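## Task

Move the five cases sitting on the low table onto the empty pallet following the layer sheet; cases are identified by a four-digit article number on their labels. The pallet rests unfixed on the floor close to one end of the track and can be a little rotated. Target centres are given relative to the pallet centre: a is along the pallet's long side (+a roughly toward +y), b along its short side (+b roughly toward the track). Bottom layer, on the deck, every case with its long side parallel to b: 3912 at a=+0.15 m, b=+0.20 m; 6049 at a=+0.45 m, b=+0.20 m; 8354 at a=+0.15 m, b=-0.20 m; 6718 at a=+0.45 m, b=-0.20 m. Second layer, resting on the first: 5236 at a=+0.45 m, b=+0.00 m, long side parallel to b. Every case must finish within about one finger width of its target. A case dropped on the floor may be retrieved but must finish lid up. At the end release everything and move the tools away; cases must stay in place without the robot supporting them.

## Robot and tools

Robot: two arms, left_arm and right_arm, each on its own carriage on a single track along y at x = 0. left_rail carries left_arm on the +y half (position_m 0.6 to 3 m), right_rail carries right_arm on the -y half (-3 to -0.6 m). Each arm base sits at x = 0, y = its carriage position, z = 0.04 m, facing +x. Each arm ends in a vacuum tool with four cups in two channels: channel a cups at (x = -62, +62 mm, y = -104.5 mm), channel b at y = +104.5 mm, in the tool's own frame; the cups point along the tool +z. Rims cover 227 x 312 mm.

Scene frame: fixed to the table; table top z = 0, +z up, +x the direction the arms face, +y to their left. The table starts at x = 0.50 m and spans y = -0.90 to 0.90 m; outside that the floor is at z = -0.53 m. The pallet lies on that floor. cam_pallet_north views the -y end of the track, cam_pallet_south the +y end; in both, +y is roughly to the right of the image. Other cameras: cam_high, cam_low, cam_left_wrist, cam_right_wrist (fisheye).

Tool execute_actions takes "actions", a list run in order. Each action may contain "rows", "steps", "until", and rail commands. An empty list simply returns state and images.
- rows: up to 15 rows; each row is one control step (1/30 s) and holds 16 numbers in [-1, 1], both arms always included: left dx, dy, dz, rx, ry, rz, left suction_a, suction_b, then the same eight for the right arm. dx..rz are an offset target, expressed in the cup point's own axes, measured from the cup point pose at the start of that action (for a call's first action, the last reported pose), not from the previous row. Scale: 1.0 = 0.6 m for dx, dy, dz and 180 degrees for the rotation vector rx, ry, rz. Suction values: 1 on, 0 off (>0.01 counts as on); they persist, so resend the last values to leave a tool unchanged.
- steps: duration, 1 to 450, at least the number of rows, default 15. After the last row the arm keeps heading to that row's target, so give long moves enough steps.
- until: stop the action early when conditions hold, e.g. {"left_rail": {"position_status": ["!=", "moving"]}}, or {"all": {"status": "ended"}} / {"any": {"status": "ended"}}. Numeric fields need a comparison (=, !=, <, <=, >, >=). It does not stop the arms.
- left_rail / right_rail: {"position_m": absolute carriage position in m, "speed_m_s": 0.01 to 1, sticky, default 1} or {"stop": true}. Rows never move carriages. Wait for arrival (within 0.6 mm) before placing a tool at a scene point; a moving carriage adds its travel to its arm's tool. Braking at 2 m/s2. Any out-of-range value or unknown name rejects the whole call.

Motion limits: each step the commanded pose is clipped to 100 mm and 16 degrees from the measured pose; position wins over orientation if both can't be met. Ramp offsets gently (about +0.01 per row, 6 mm per step) to avoid shaking cases loose. Large moves may fall short; send the remainder in a new action.

Results: state line per arm with end_effector_position (m), end_effector_quat_wxyz and velocities in the scene frame (printed position may be off, more at long reach); Hand target lines; joint positions and velocities (rail, shoulder pan, shoulder lift, elbow, wrist 1-3); Wrist force/torque in tool axes (offset up to ~10 N, saturates ~200 N, may say no reading); suction_measured_a/b (0 to 1) and part_present_a/b (on above 0.09, off below 0.07); rail position_m, position_status (moving, done, contact_stop, time_out, stopped, stopped_with_arm, stopped_for_other_arm) and position_answer (taken/not_taken). "pose unreachable" means the clearance check altered or blocked that arm's command; stricter while a carriage moves.

Gripping: press both cups of a channel fully onto a flat, smooth face; edges, gaps or cardboard leak. Airtight gives 0.83 or more after up to 1.3 s; each sealed cup pulls ~381 N at 0.7. Held objects sit up to 21 mm closer due to cup compression. To release: lower in small steps until contact, then in one action switch both channels off and back away straight. A cup sealed to the table pins the tool; turn it off.

Hazards: torque fault at joint load limits (pan/lift 656, elbow 385, wrists 95.2 N m) or force fault at 400 N outside force stops the arm 10 s. Avoid hard contact between arms (held objects count as part of the holder). For handovers, set down, turn the giver off before the receiver on, lift the giver clear. Don't knock objects out of the work area. A rail contact_stop, time_out or stopped_for_other_arm needs clearing, then resend position_m.

zoom_image: {"camera": name, "region": [x0, y0, x1, y1]} pixels of that camera's latest image, max 504 x 504.

finished_scene: {"scene": 1 or 2}; irreversible, ends the scene and reports success. Call only when every case is placed and released and the tools are clear.

Each tool is called after "Emit:" by a JSON object that holds its "method" and its "body", one argument or row to a line.

## Session

Emit:
{"method": "execute_actions", "body": {
  "actions": []
}}

Scene clock: 0.00 s.
left_arm: end_effector_position=(+0.8493, +2.5533, +0.4378) suction_measured_a=0.00 part_present_a=0 suction_measured_b=0.00 part_present_b=0 end_effector_quat_wxyz=(-0.002, +0.001, +1.000, +0.001) end_effector_velocity=(-0.000, +0.000, +0.000) end_effector_angular_velocity=(-0.000, -0.000, +0.000) | right_arm: end_effector_position=(+0.8509, -1.7383, +0.4403) suction_measured_a=0.00 part_present_a=0 suction_measured_b=0.00 part_present_b=0 end_effector_quat_wxyz=(+0.001, -0.001, +1.000, +0.001) end_effector_velocity=(-0.000, +0.000, +0.000) end_effector_angular_velocity=(-0.000, -0.000, -0.000)
Joint positions: left_arm=[ 2.553 -0.238 -1.496  2.093 -2.163 -1.57   1.334] | right_arm=[-1.739 -0.239 -1.498  2.091 -2.166 -1.569  1.331]
Joint velocities: left_arm=[ 0.  0. -0.  0. -0.  0.  0.] | right_arm=[ 0.  0. -0. -0. -0.  0.  0.]
Wrist force (N, on the end effector, along its own x y z axes, offset not removed): no reading
Wrist torque (N m, same axes, about the end effector's origin, offset not removed): no reading
Hand target (left_arm): +0.849, +2.553, +0.438; -0.002, +0.001, +1.000, +0.001
Hand target (right_arm): +0.851, -1.738, +0.440; +0.001, -0.001, +1.000, +0.001
left_rail: position_m=2.553 position_m_goal=2.553 speed_m_s=1.00 position_status=done position_answer=taken refusals=0
right_rail: position_m=-1.739 position_m_goal=-1.739 speed_m_s=1.00 position_status=done position_answer=taken refusals=0

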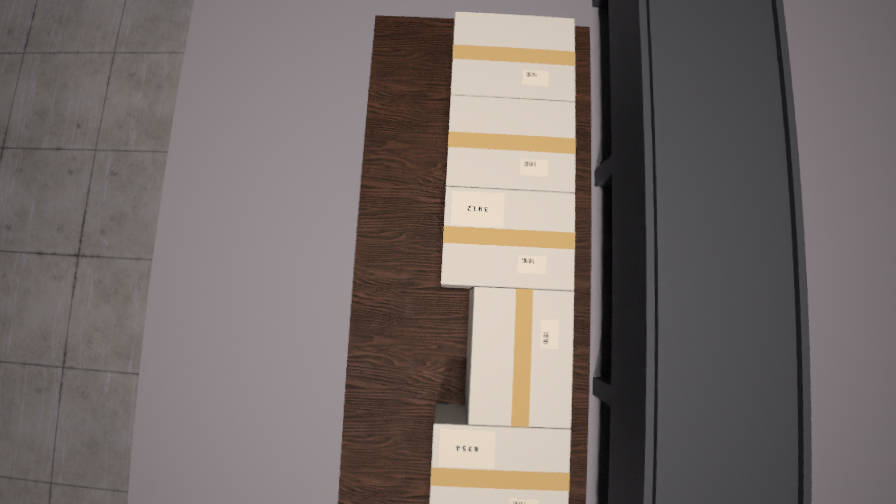

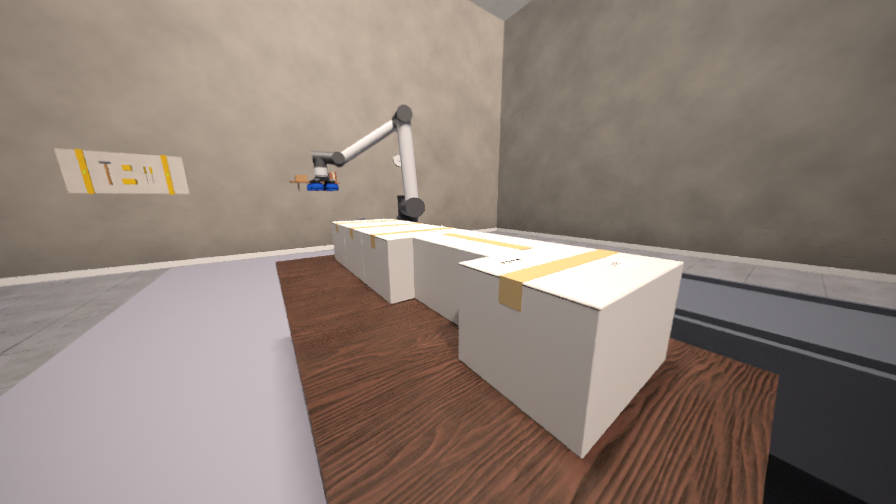

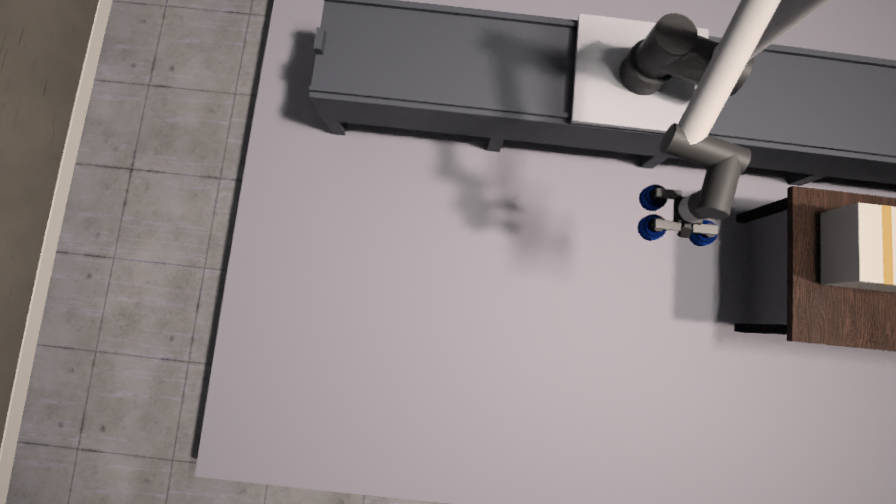

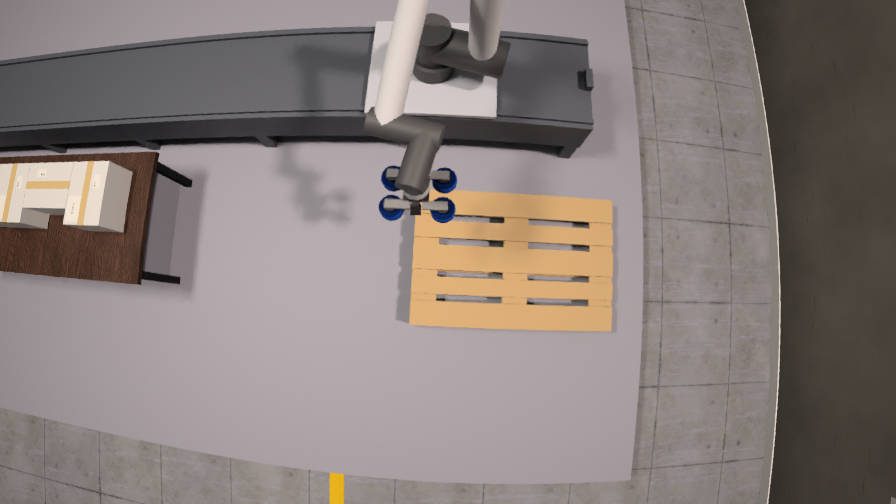

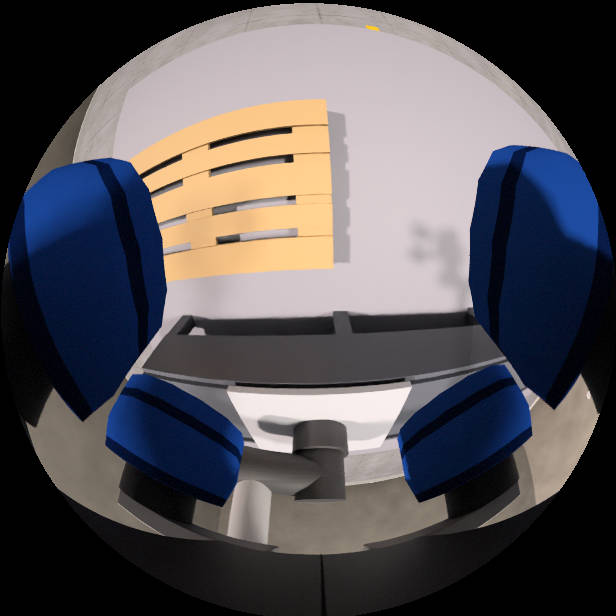

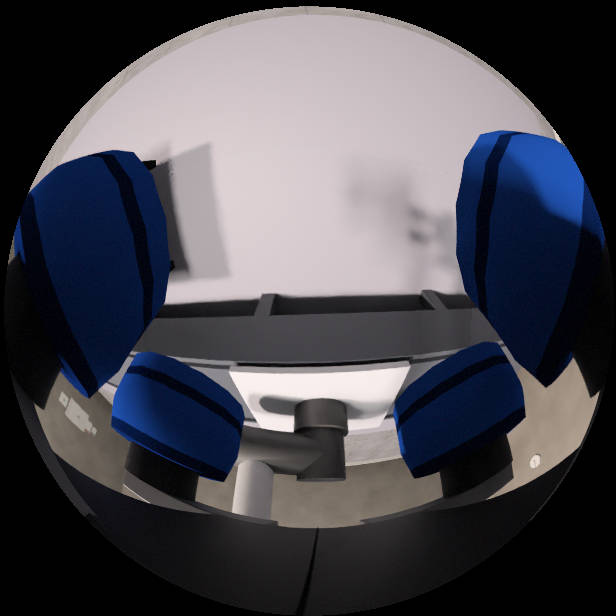

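Emit:
{"method": "zoom_image", "body": {
  "camera": "cam_high",
  "region": [400,0,640,260]
}}

Emit:
{"method": "zoom_image", "body": {
  "camera": "cam_high",
  "region": [400,240,640,504]
}}

Emit:
{"method": "zoom_image", "body": {
  "camera": "cam_low",
  "region": [300,200,500,320]
}}

Region (400, 0, 640, 260) of cam_high's 896x504 image, scaled by 1.938, with more detail than that image has; it fills the left 465 columns of this view, and the rest is white.

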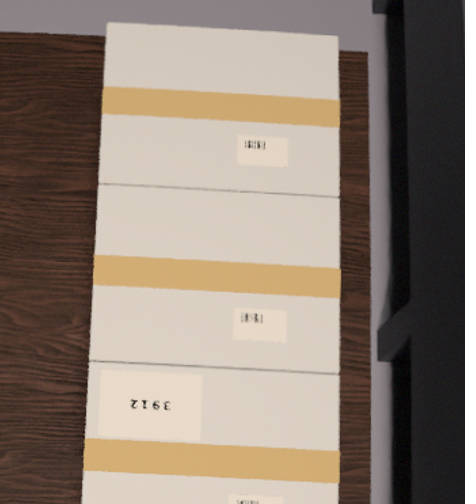

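Region (400, 240, 640, 504) of cam_high's 896x504 image, scaled by 1.909, with more detail than that image has; it fills the left 458 columns of this view, and the rest is white.

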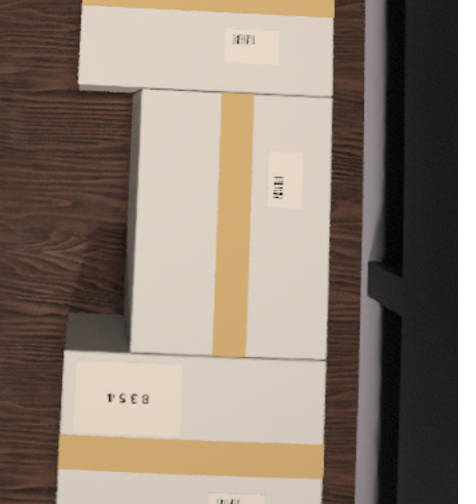

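Region (300, 200, 500, 320) of cam_low's 896x504 image, scaled by 2.520, with more detail than that image has; it fills the top 302 rows of this view, and the rest is white.

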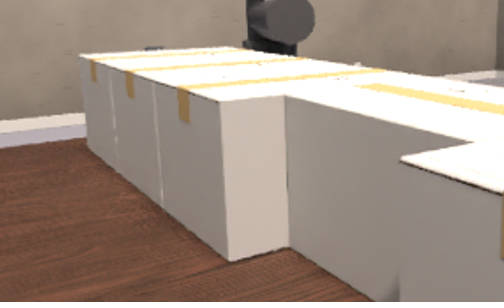

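Emit:
{"method": "execute_actions", "body": {
  "actions": [
    {"rows":[[0.15,0,0,0,0,-0.5,0,0,0.5,0.6,0,0,0,0.5,0,0]],"steps":60},
    {"left_rail":{"position_m":0.64},"steps":150,"until":{"all":{"status":"ended"}}},
    {"steps":10}
  ]
}}

Scene clock: 16.70 s.
left_arm: end_effector_position=(+0.7593, +0.6406, +0.4380) suction_measured_a=0.00 part_present_a=0 suction_measured_b=0.00 part_present_b=0 end_effector_quat_wxyz=(+0.001, +0.707, -0.708, -0.002) end_effector_velocity=(+0.000, -0.000, -0.000) end_effector_angular_velocity=(+0.000, +0.000, -0.000) | right_arm: end_effector_position=(+0.5506, -1.3779, +0.4404) suction_measured_a=0.00 part_present_a=0 suction_measured_b=0.00 part_present_b=0 end_effector_quat_wxyz=(-0.000, +0.707, +0.708, +0.001) end_effector_velocity=(-0.000, -0.000, +0.000) end_effector_angular_velocity=(-0.000, -0.000, +0.000)
Joint positions: left_arm=[ 0.64  -0.267 -1.603  2.202 -2.166 -1.57  -0.266] | right_arm=[-1.739  0.269 -1.738  2.316 -2.149 -1.569  3.409]
Joint velocities: left_arm=[ 0. -0.  0. -0.  0. -0.  0.] | right_arm=[ 0.  0. -0. -0. -0. -0. -0.]
Wrist force (N, on the end effector, along its own x y z axes, offset not removed): left_arm=[-2.1 5.6 6.6] | right_arm=[-0.3 -12.4 2.3]
Wrist torque (N m, same axes, about the end effector's origin, offset not removed): left_arm=[0.66 0.06 0.02] | right_arm=[-2.26 -0.81 0.46]
Hand target (left_arm): +0.759, +0.641, +0.438; +0.001, +0.707, -0.708, -0.002
Hand target (right_arm): +0.551, -1.378, +0.440; -0.000, +0.707, +0.708, +0.001
Off the commanded pose (left_arm): 0.000 m, 0 deg.
Off the commanded pose (right_arm): 0.001 m, 0 deg.
left_rail: position_m=0.640 position_m_goal=0.640 speed_m_s=1.00 position_status=done position_answer=taken refusals=0
right_rail: position_m=-1.739 position_m_goal=-1.739 speed_m_s=1.00 position_status=done position_answer=taken refusals=0

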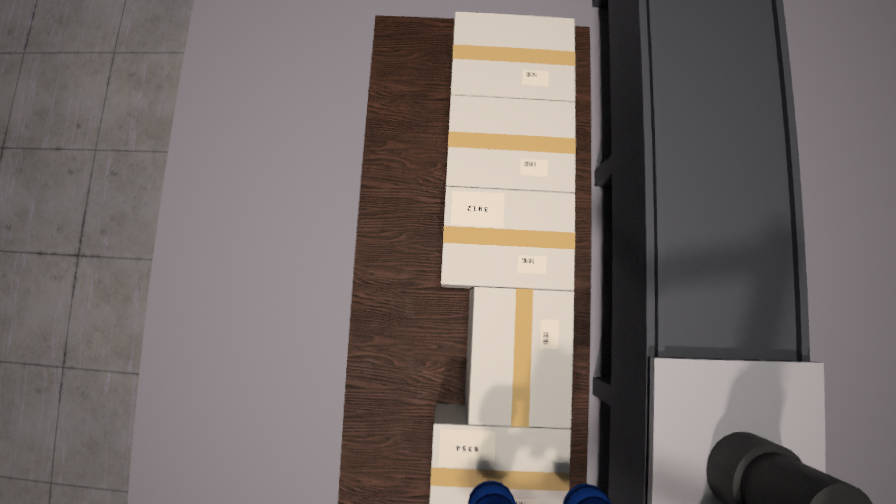

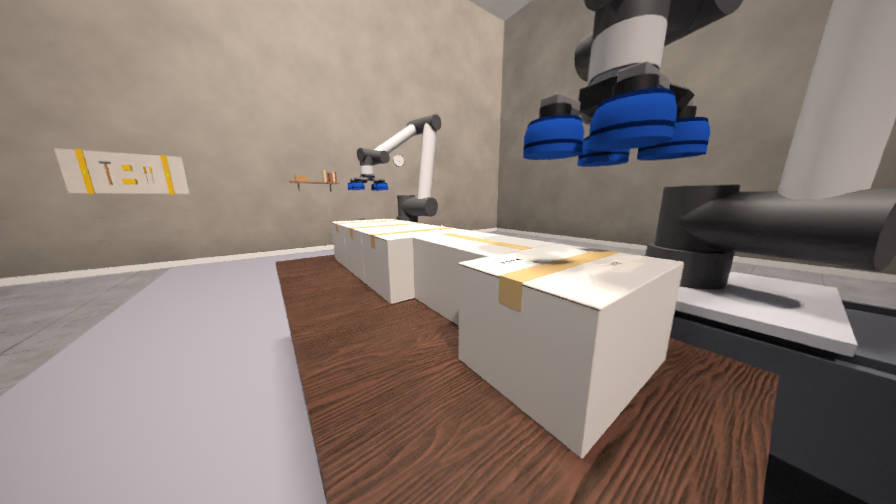

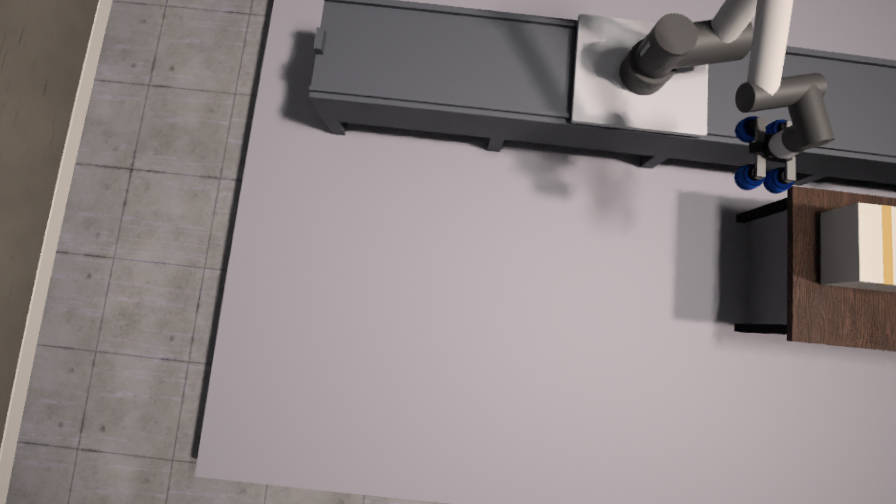

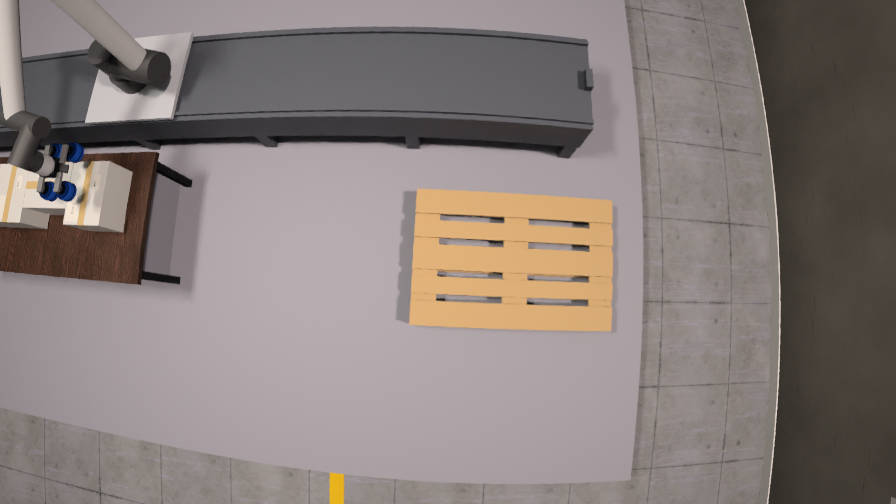

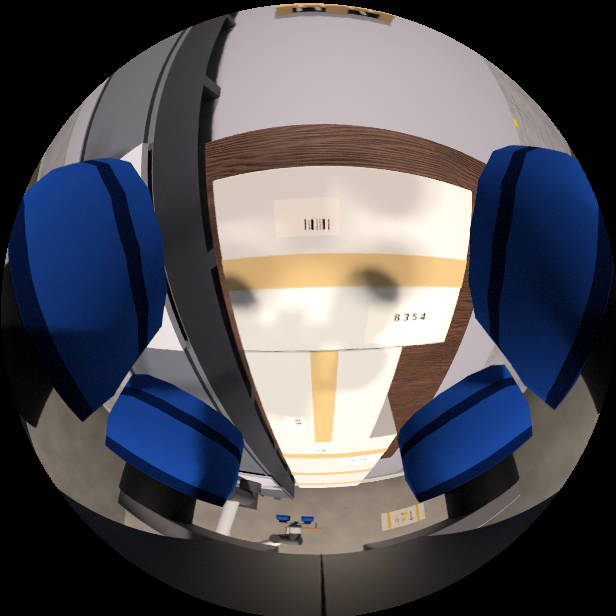

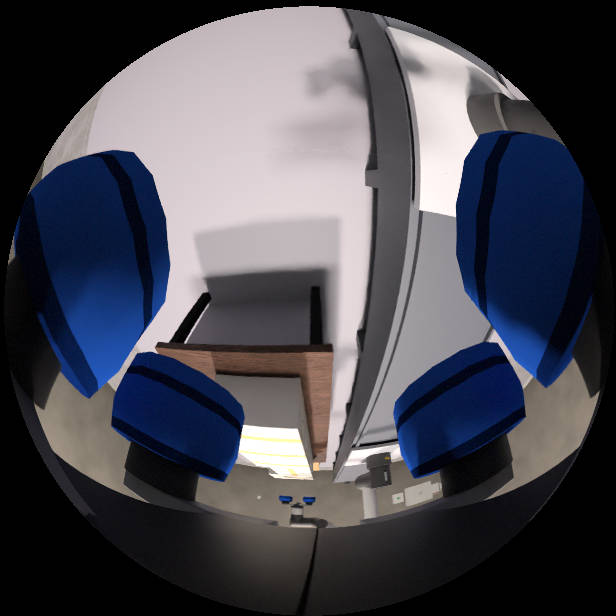

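Emit:
{"method": "execute_actions", "body": {
  "actions": [
    {"rows":[[0,-0.077,0.25,0,0,0,0,0,1,-0.3,0,0,0,0.5,0,0]],"steps":60},
    {"rows":[[0,0,0,0,0,0,0,0,0,-0.6,0.1,0,0,0,0,0]],"steps":35}
  ]
}}

Scene clock: 24.20 s.
left_arm: end_effector_position=(+0.8052, +0.6407, +0.2880) suction_measured_a=0.00 part_present_a=0 suction_measured_b=0.00 part_present_b=0 end_effector_quat_wxyz=(+0.001, +0.707, -0.708, -0.002) end_effector_velocity=(+0.000, -0.000, -0.000) end_effector_angular_velocity=(+0.000, +0.000, +0.000) | right_arm: end_effector_position=(+0.3686, -0.4206, +0.3806) suction_measured_a=0.00 part_present_a=0 suction_measured_b=0.00 part_present_b=0 end_effector_quat_wxyz=(-0.001, +1.000, +0.002, -0.000) end_effector_velocity=(+0.003, +0.019, -0.001) end_effector_angular_velocity=(-0.004, +0.001, -0.001)
Joint positions: left_arm=[ 0.64  -0.252 -1.404  2.258 -2.421 -1.57  -0.25 ] | right_arm=[-1.739  1.15  -0.915  1.326 -1.984 -1.569  5.86 ]
Joint velocities: left_arm=[ 0. -0.  0. -0.  0. -0. -0.] | right_arm=[ 0.     0.004  0.023 -0.04   0.021 -0.001  0.004]
Wrist force (N, on the end effector, along its own x y z axes, offset not removed): left_arm=[-5.1 -0.3 6.1] | right_arm=[4.2 -9.5 -2.8]
Wrist torque (N m, same axes, about the end effector's origin, offset not removed): left_arm=[-0.18 0.48 0.12] | right_arm=[-1.76 -1.53 0.22]
Hand target (left_arm): +0.805, +0.641, +0.288; +0.001, +0.707, -0.708, -0.002
Hand target (right_arm): +0.369, -0.418, +0.380; -0.001, +1.000, +0.002, -0.000
Off the commanded pose (left_arm): 0.000 m, 0 deg.
Off the commanded pose (right_arm): 0.003 m, 0 deg.
left_rail: position_m=0.640 position_m_goal=0.640 speed_m_s=1.00 position_status=done position_answer=taken refusals=0
right_rail: position_m=-1.739 position_m_goal=-1.739 speed_m_s=1.00 position_status=done position_answer=taken refusals=0

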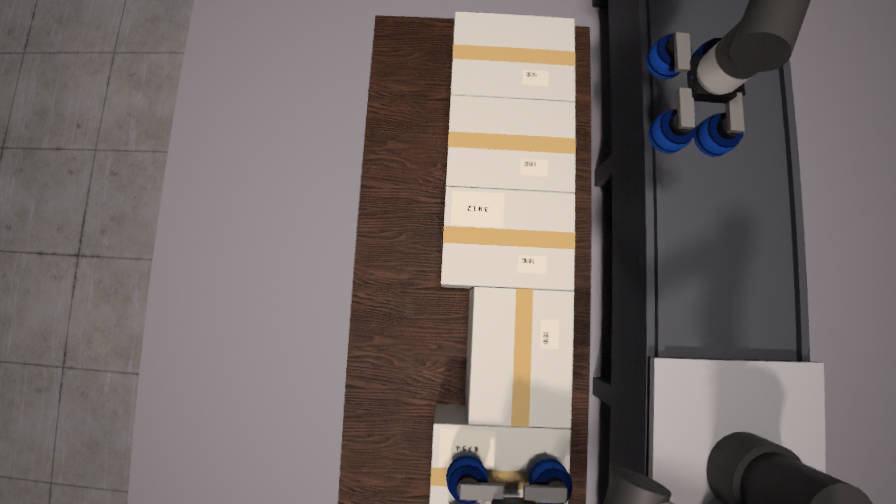

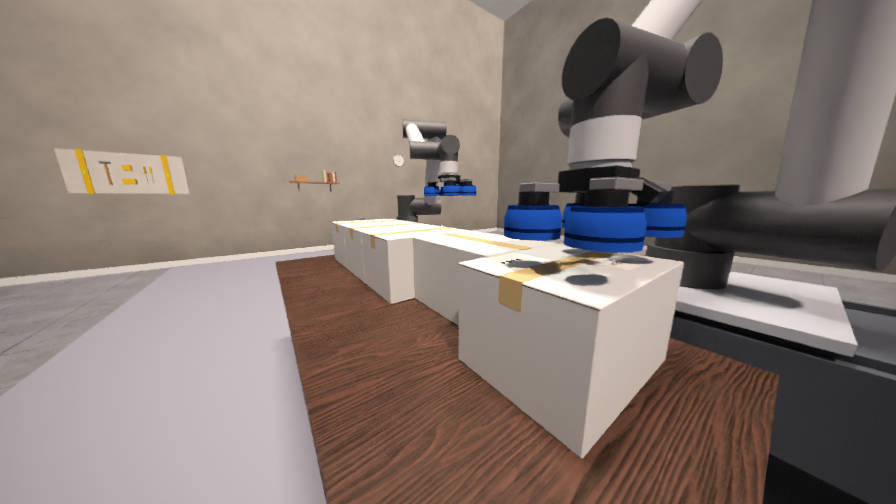

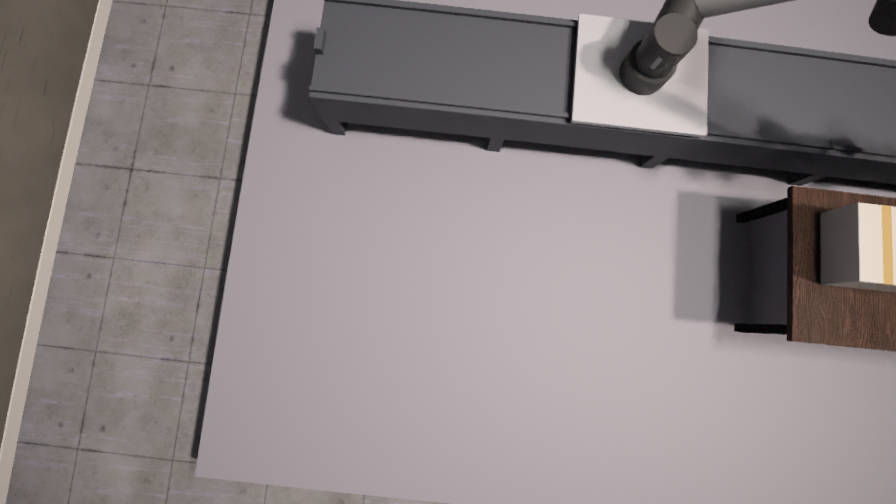

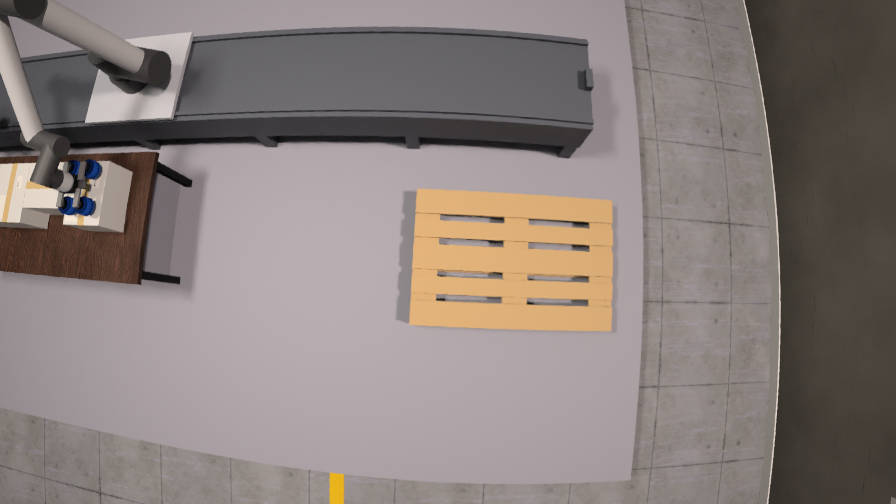

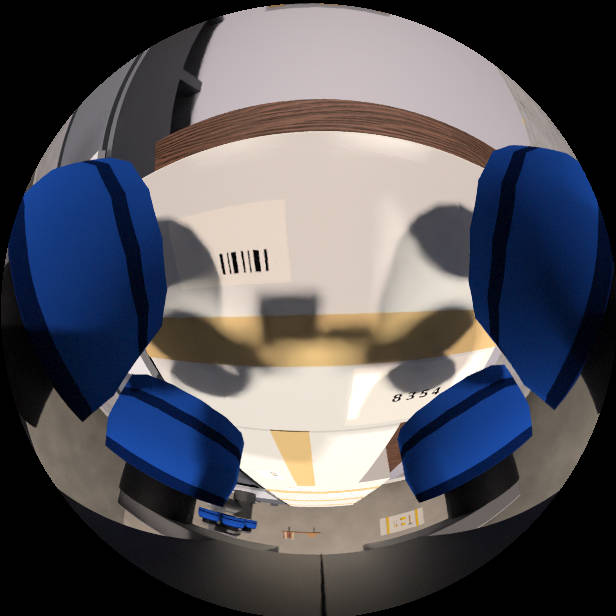

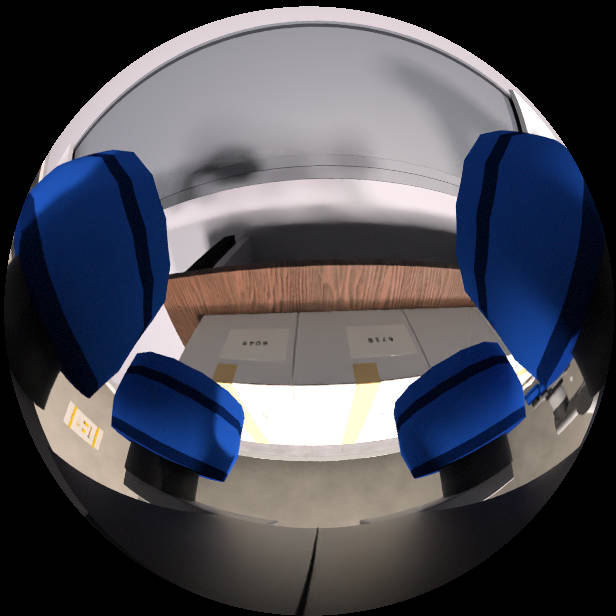

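Emit:
{"method": "execute_actions", "body": {
  "actions": [
    {"rows":[[0,0,0.08,0,0,0,0,0,0.4,1,-0.1,0,0,0,0,0]],"steps":20},
    {"right_rail":{"position_m":-2.6},"steps":5}
  ]
}}

Scene clock: 33.50 s.
left_arm: end_effector_position=(+0.8051, +0.6407, +0.2402) suction_measured_a=0.00 part_present_a=0 suction_measured_b=0.00 part_present_b=0 end_effector_quat_wxyz=(+0.001, +0.707, -0.708, -0.002) end_effector_velocity=(+0.000, -0.000, -0.001) end_effector_angular_velocity=(-0.000, -0.000, +0.000) | right_arm: end_effector_position=(+0.5101, -0.7681, +0.4131) suction_measured_a=0.00 part_present_a=0 suction_measured_b=0.00 part_present_b=0 end_effector_quat_wxyz=(+0.000, +1.000, +0.001, -0.000) end_effector_velocity=(+0.165, -0.696, +0.035) end_effector_angular_velocity=(+0.001, -0.001, -0.003)
Joint positions: left_arm=[ 0.64  -0.252 -1.348  2.286 -2.505 -1.57  -0.25 ] | right_arm=[-1.756  0.912 -1.201  1.747 -2.116 -1.571  5.624]
Joint velocities: left_arm=[ 0.    -0.     0.001  0.001 -0.002  0.    -0.   ] | right_arm=[-0.265 -0.361 -0.337  0.449 -0.114 -0.001 -0.357]
Wrist force (N, on the end effector, along its own x y z axes, offset not removed): left_arm=[-1.3 1.3 -2.1] | right_arm=[1.5 -9.3 -0.2]
Wrist torque (N m, same axes, about the end effector's origin, offset not removed): left_arm=[0.01 0.13 -0.05] | right_arm=[-1.76 -1.05 0.25]
Hand target (left_arm): +0.805, +0.641, +0.240; +0.001, +0.707, -0.708, -0.002
Hand target (right_arm): +0.535, -0.855, +0.418; +0.000, +1.000, +0.000, -0.000
Off the commanded pose (left_arm): 0.000 m, 0 deg.
Off the commanded pose (right_arm): 0.288 m, 0 deg; position clipped at the last step of the last action.
left_rail: position_m=0.640 position_m_goal=0.640 speed_m_s=1.00 position_status=done position_answer=taken refusals=0
right_rail: position_m=-1.756 position_m_goal=-2.600 speed_m_s=1.00 position_status=moving position_answer=taken refusals=0

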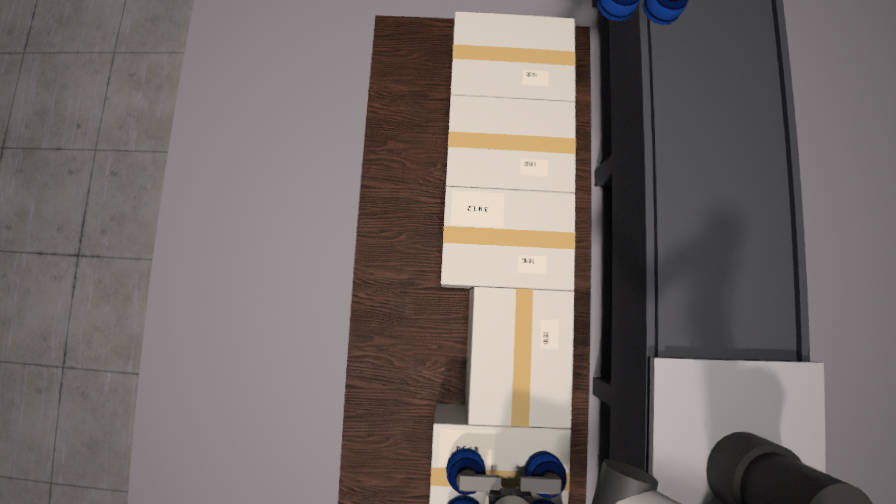

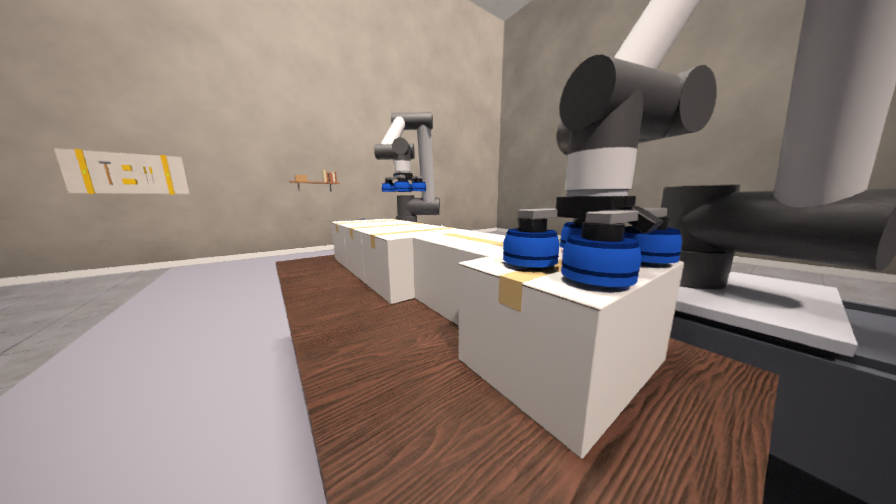

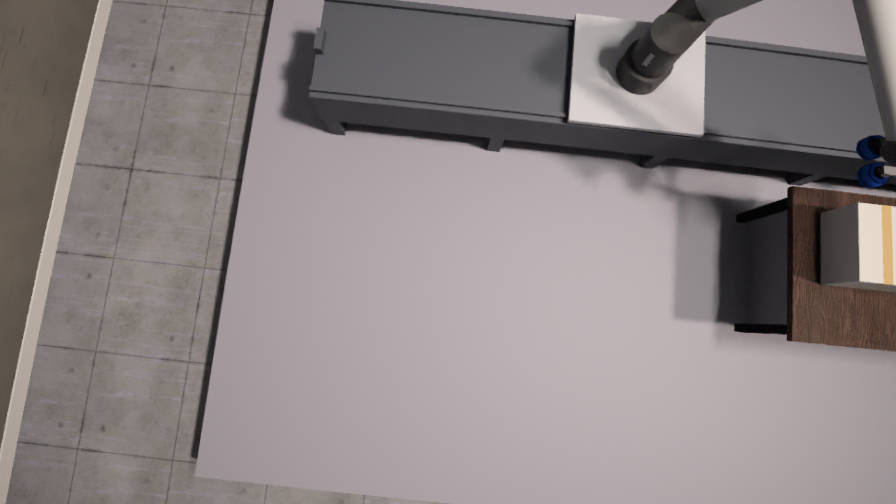

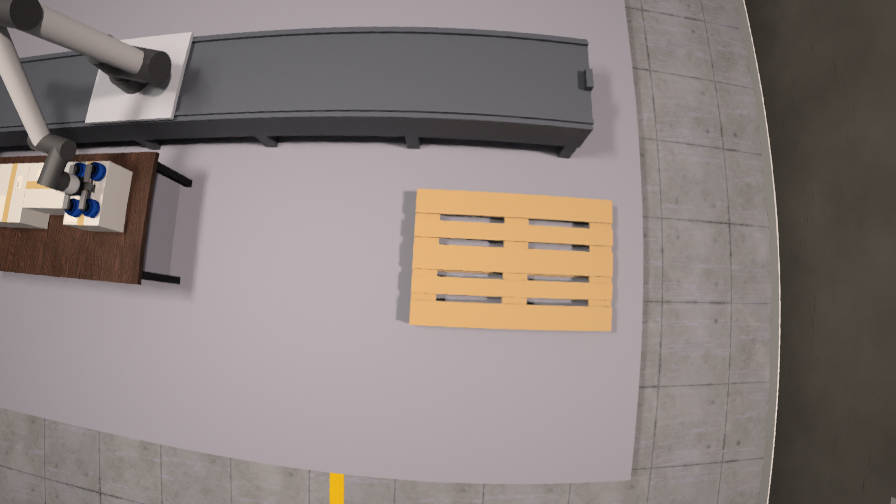

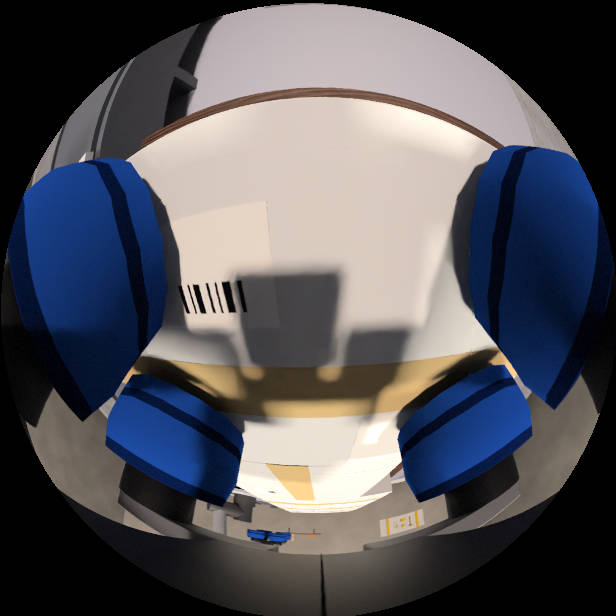

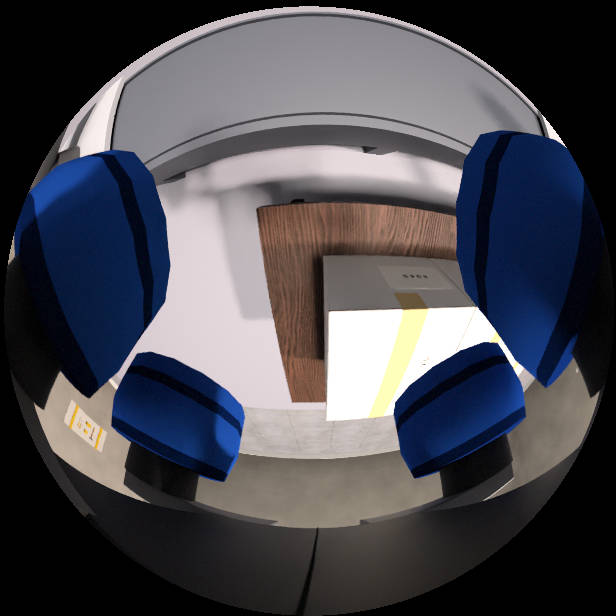

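Emit:
{"method": "execute_actions", "body": {
  "actions": [
    {"steps":1},
    {"rows":[[0.04,0,-0.005,0,0,0,0,0,0,0,0,0,0,0,0,0]],"steps":12},
    {"rows":[[0,0,0.035,0,0,0,1,1,0,0,0,0,0,0,0,0]],"steps":40},
    {"rows":[[0,0,-0.01,0,0,0,1,1,0,0,0,0,0,0,0,0],[0,0,-0.02,0,0,0,1,1,0,0,0,0,0,0,0,0],[0,0,-0.04,0,0,0,1,1,0,0,0,0,0,0,0,0],[0,0,-0.06,0,0,0,1,1,0,0,0,0,0,0,0,0],[0,0,-0.08,0,0,0,1,1,0,0,0,0,0,0,0,0]],"steps":20},
    {"left_rail":{"position_m":3.0},"steps":150,"until":{"all":{"status":"ended"}}},
    {"rows":[[-0.04,-0.07,0.06,0,0,0,1,1,0,0,0,0,0,0,0,0],[-0.08,-0.14,0.12,0,0,0,1,1,0,0,0,0,0,0,0,0],[-0.44,-0.7,0.68,0,0,0,1,1,0,0,0,0,0,0,0,0]],"steps":65}
  ]
}}

Emit:
{"method": "zoom_image", "body": {
  "camera": "cam_pallet_south",
  "region": [400,170,640,350]
}}

Scene clock: 50.23 s.
left_arm: end_effector_position=(+1.2239, +3.2423, -0.1390) suction_measured_a=0.96 part_present_a=1 suction_measured_b=0.96 part_present_b=1 end_effector_quat_wxyz=(+0.001, +0.707, -0.708, -0.002) end_effector_velocity=(+0.001, +0.000, -0.001) end_effector_angular_velocity=(-0.000, +0.000, +0.000) | right_arm: end_effector_position=(+0.5358, -1.6855, +0.4178) suction_measured_a=0.00 part_present_a=0 suction_measured_b=0.00 part_present_b=0 end_effector_quat_wxyz=(+0.000, +1.000, +0.000, -0.001) end_effector_velocity=(+0.000, +0.000, +0.000) end_effector_angular_velocity=(+0.000, -0.000, -0.000)
Joint positions: left_arm=[ 3.     0.033 -0.62   1.655 -2.602 -1.57   0.035] | right_arm=[-2.6    0.85  -1.257  1.821 -2.134 -1.571  5.562]
Joint velocities: left_arm=[ 0.     0.     0.001 -0.002  0.001 -0.     0.   ] | right_arm=[ 0. -0.  0. -0. -0. -0.  0.]
Wrist force (N, on the end effector, along its own x y z axes, offset not removed): left_arm=[1.1 1.0 -29.6] | right_arm=[3.8 -8.2 -1.7]
Wrist torque (N m, same axes, about the end effector's origin, offset not removed): left_arm=[2.29 -1.33 -0.04] | right_arm=[-1.79 -1.42 0.33]
Hand target (left_arm): +1.224, +3.242, -0.139; +0.001, +0.707, -0.708, -0.002
Hand target (right_arm): +0.536, -1.685, +0.418; +0.000, +1.000, +0.000, -0.001
Off the commanded pose (left_arm): 0.001 m, 0 deg.
Off the commanded pose (right_arm): 0.000 m, 0 deg.
left_rail: position_m=3.000 position_m_goal=3.000 speed_m_s=1.00 position_status=done position_answer=taken refusals=0
right_rail: position_m=-2.600 position_m_goal=-2.600 speed_m_s=1.00 position_status=done position_answer=taken refusals=0

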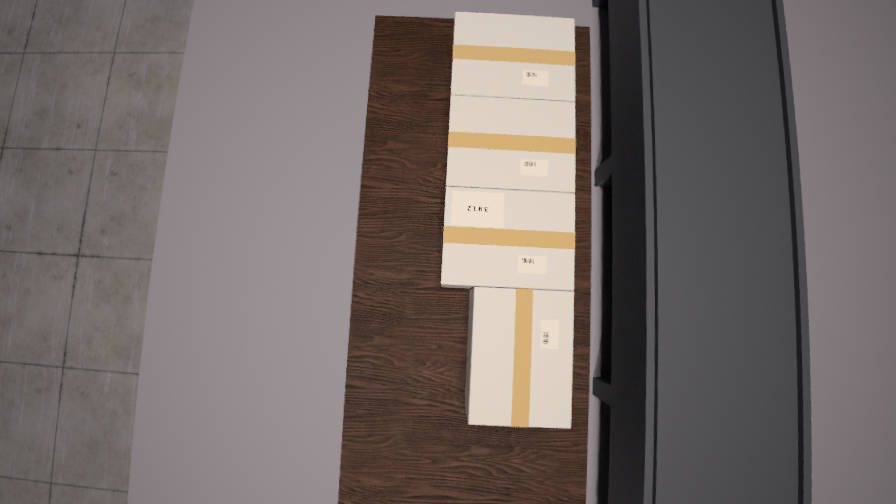

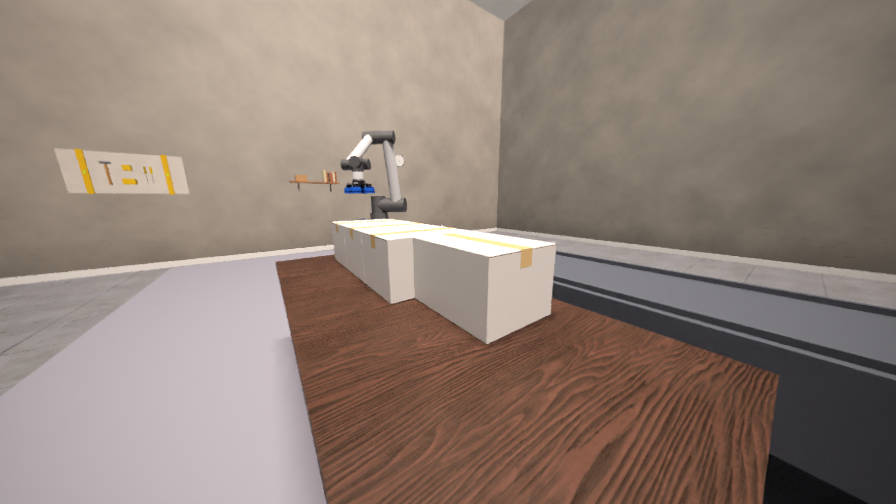

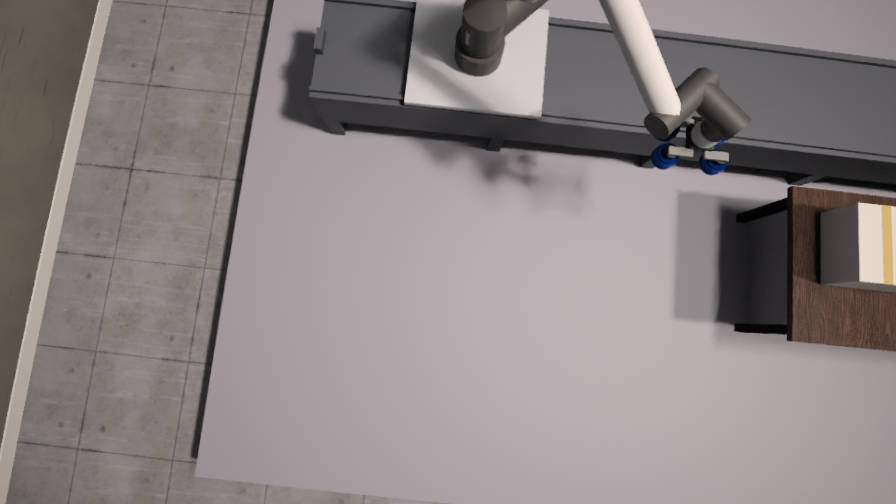

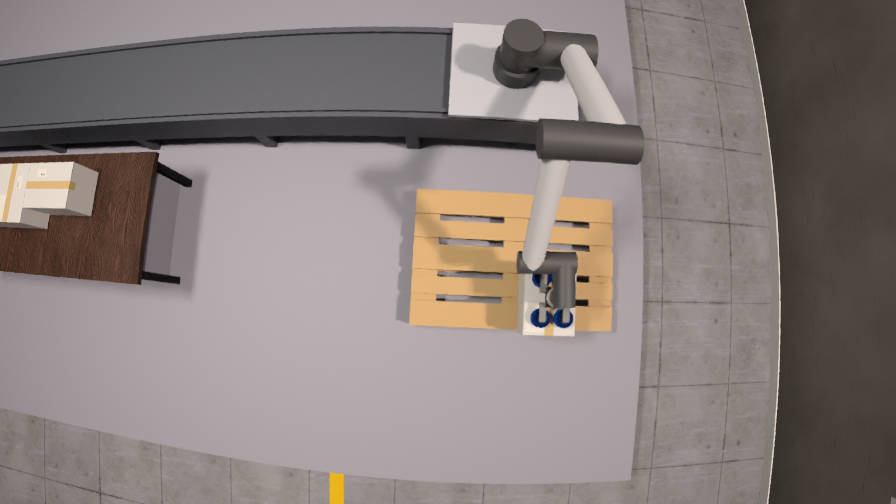

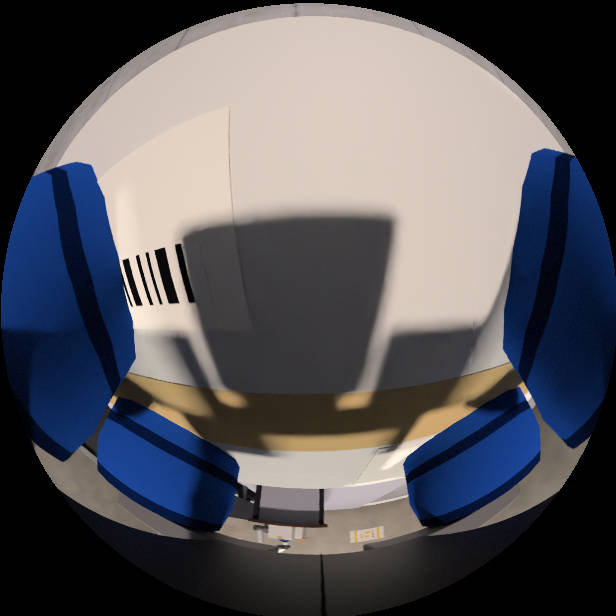

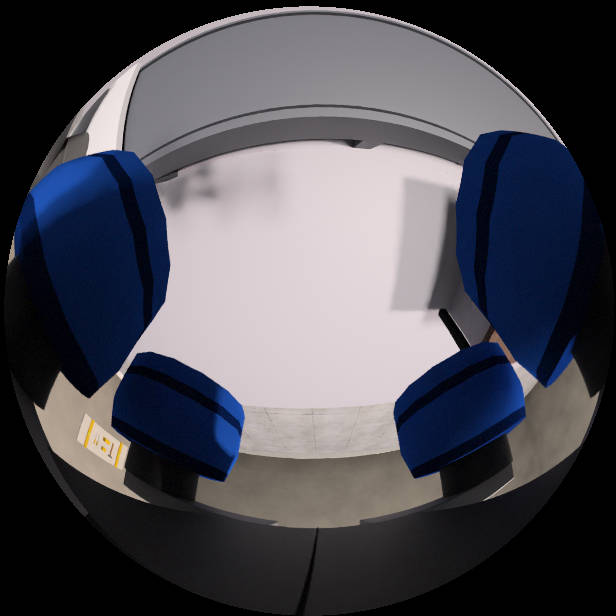

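Region (400, 170, 640, 350) of cam_pallet_south's 896x504 image, scaled by 2.100, with more detail than that image has; it fills the top 378 rows of this view, and the rest is white.

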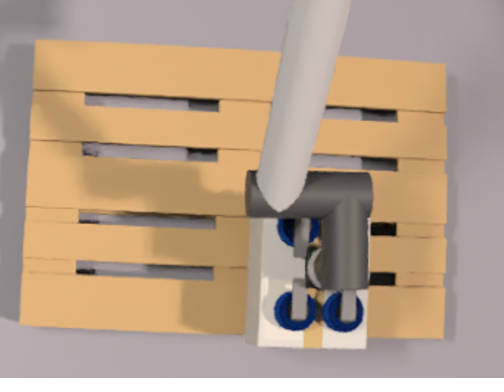

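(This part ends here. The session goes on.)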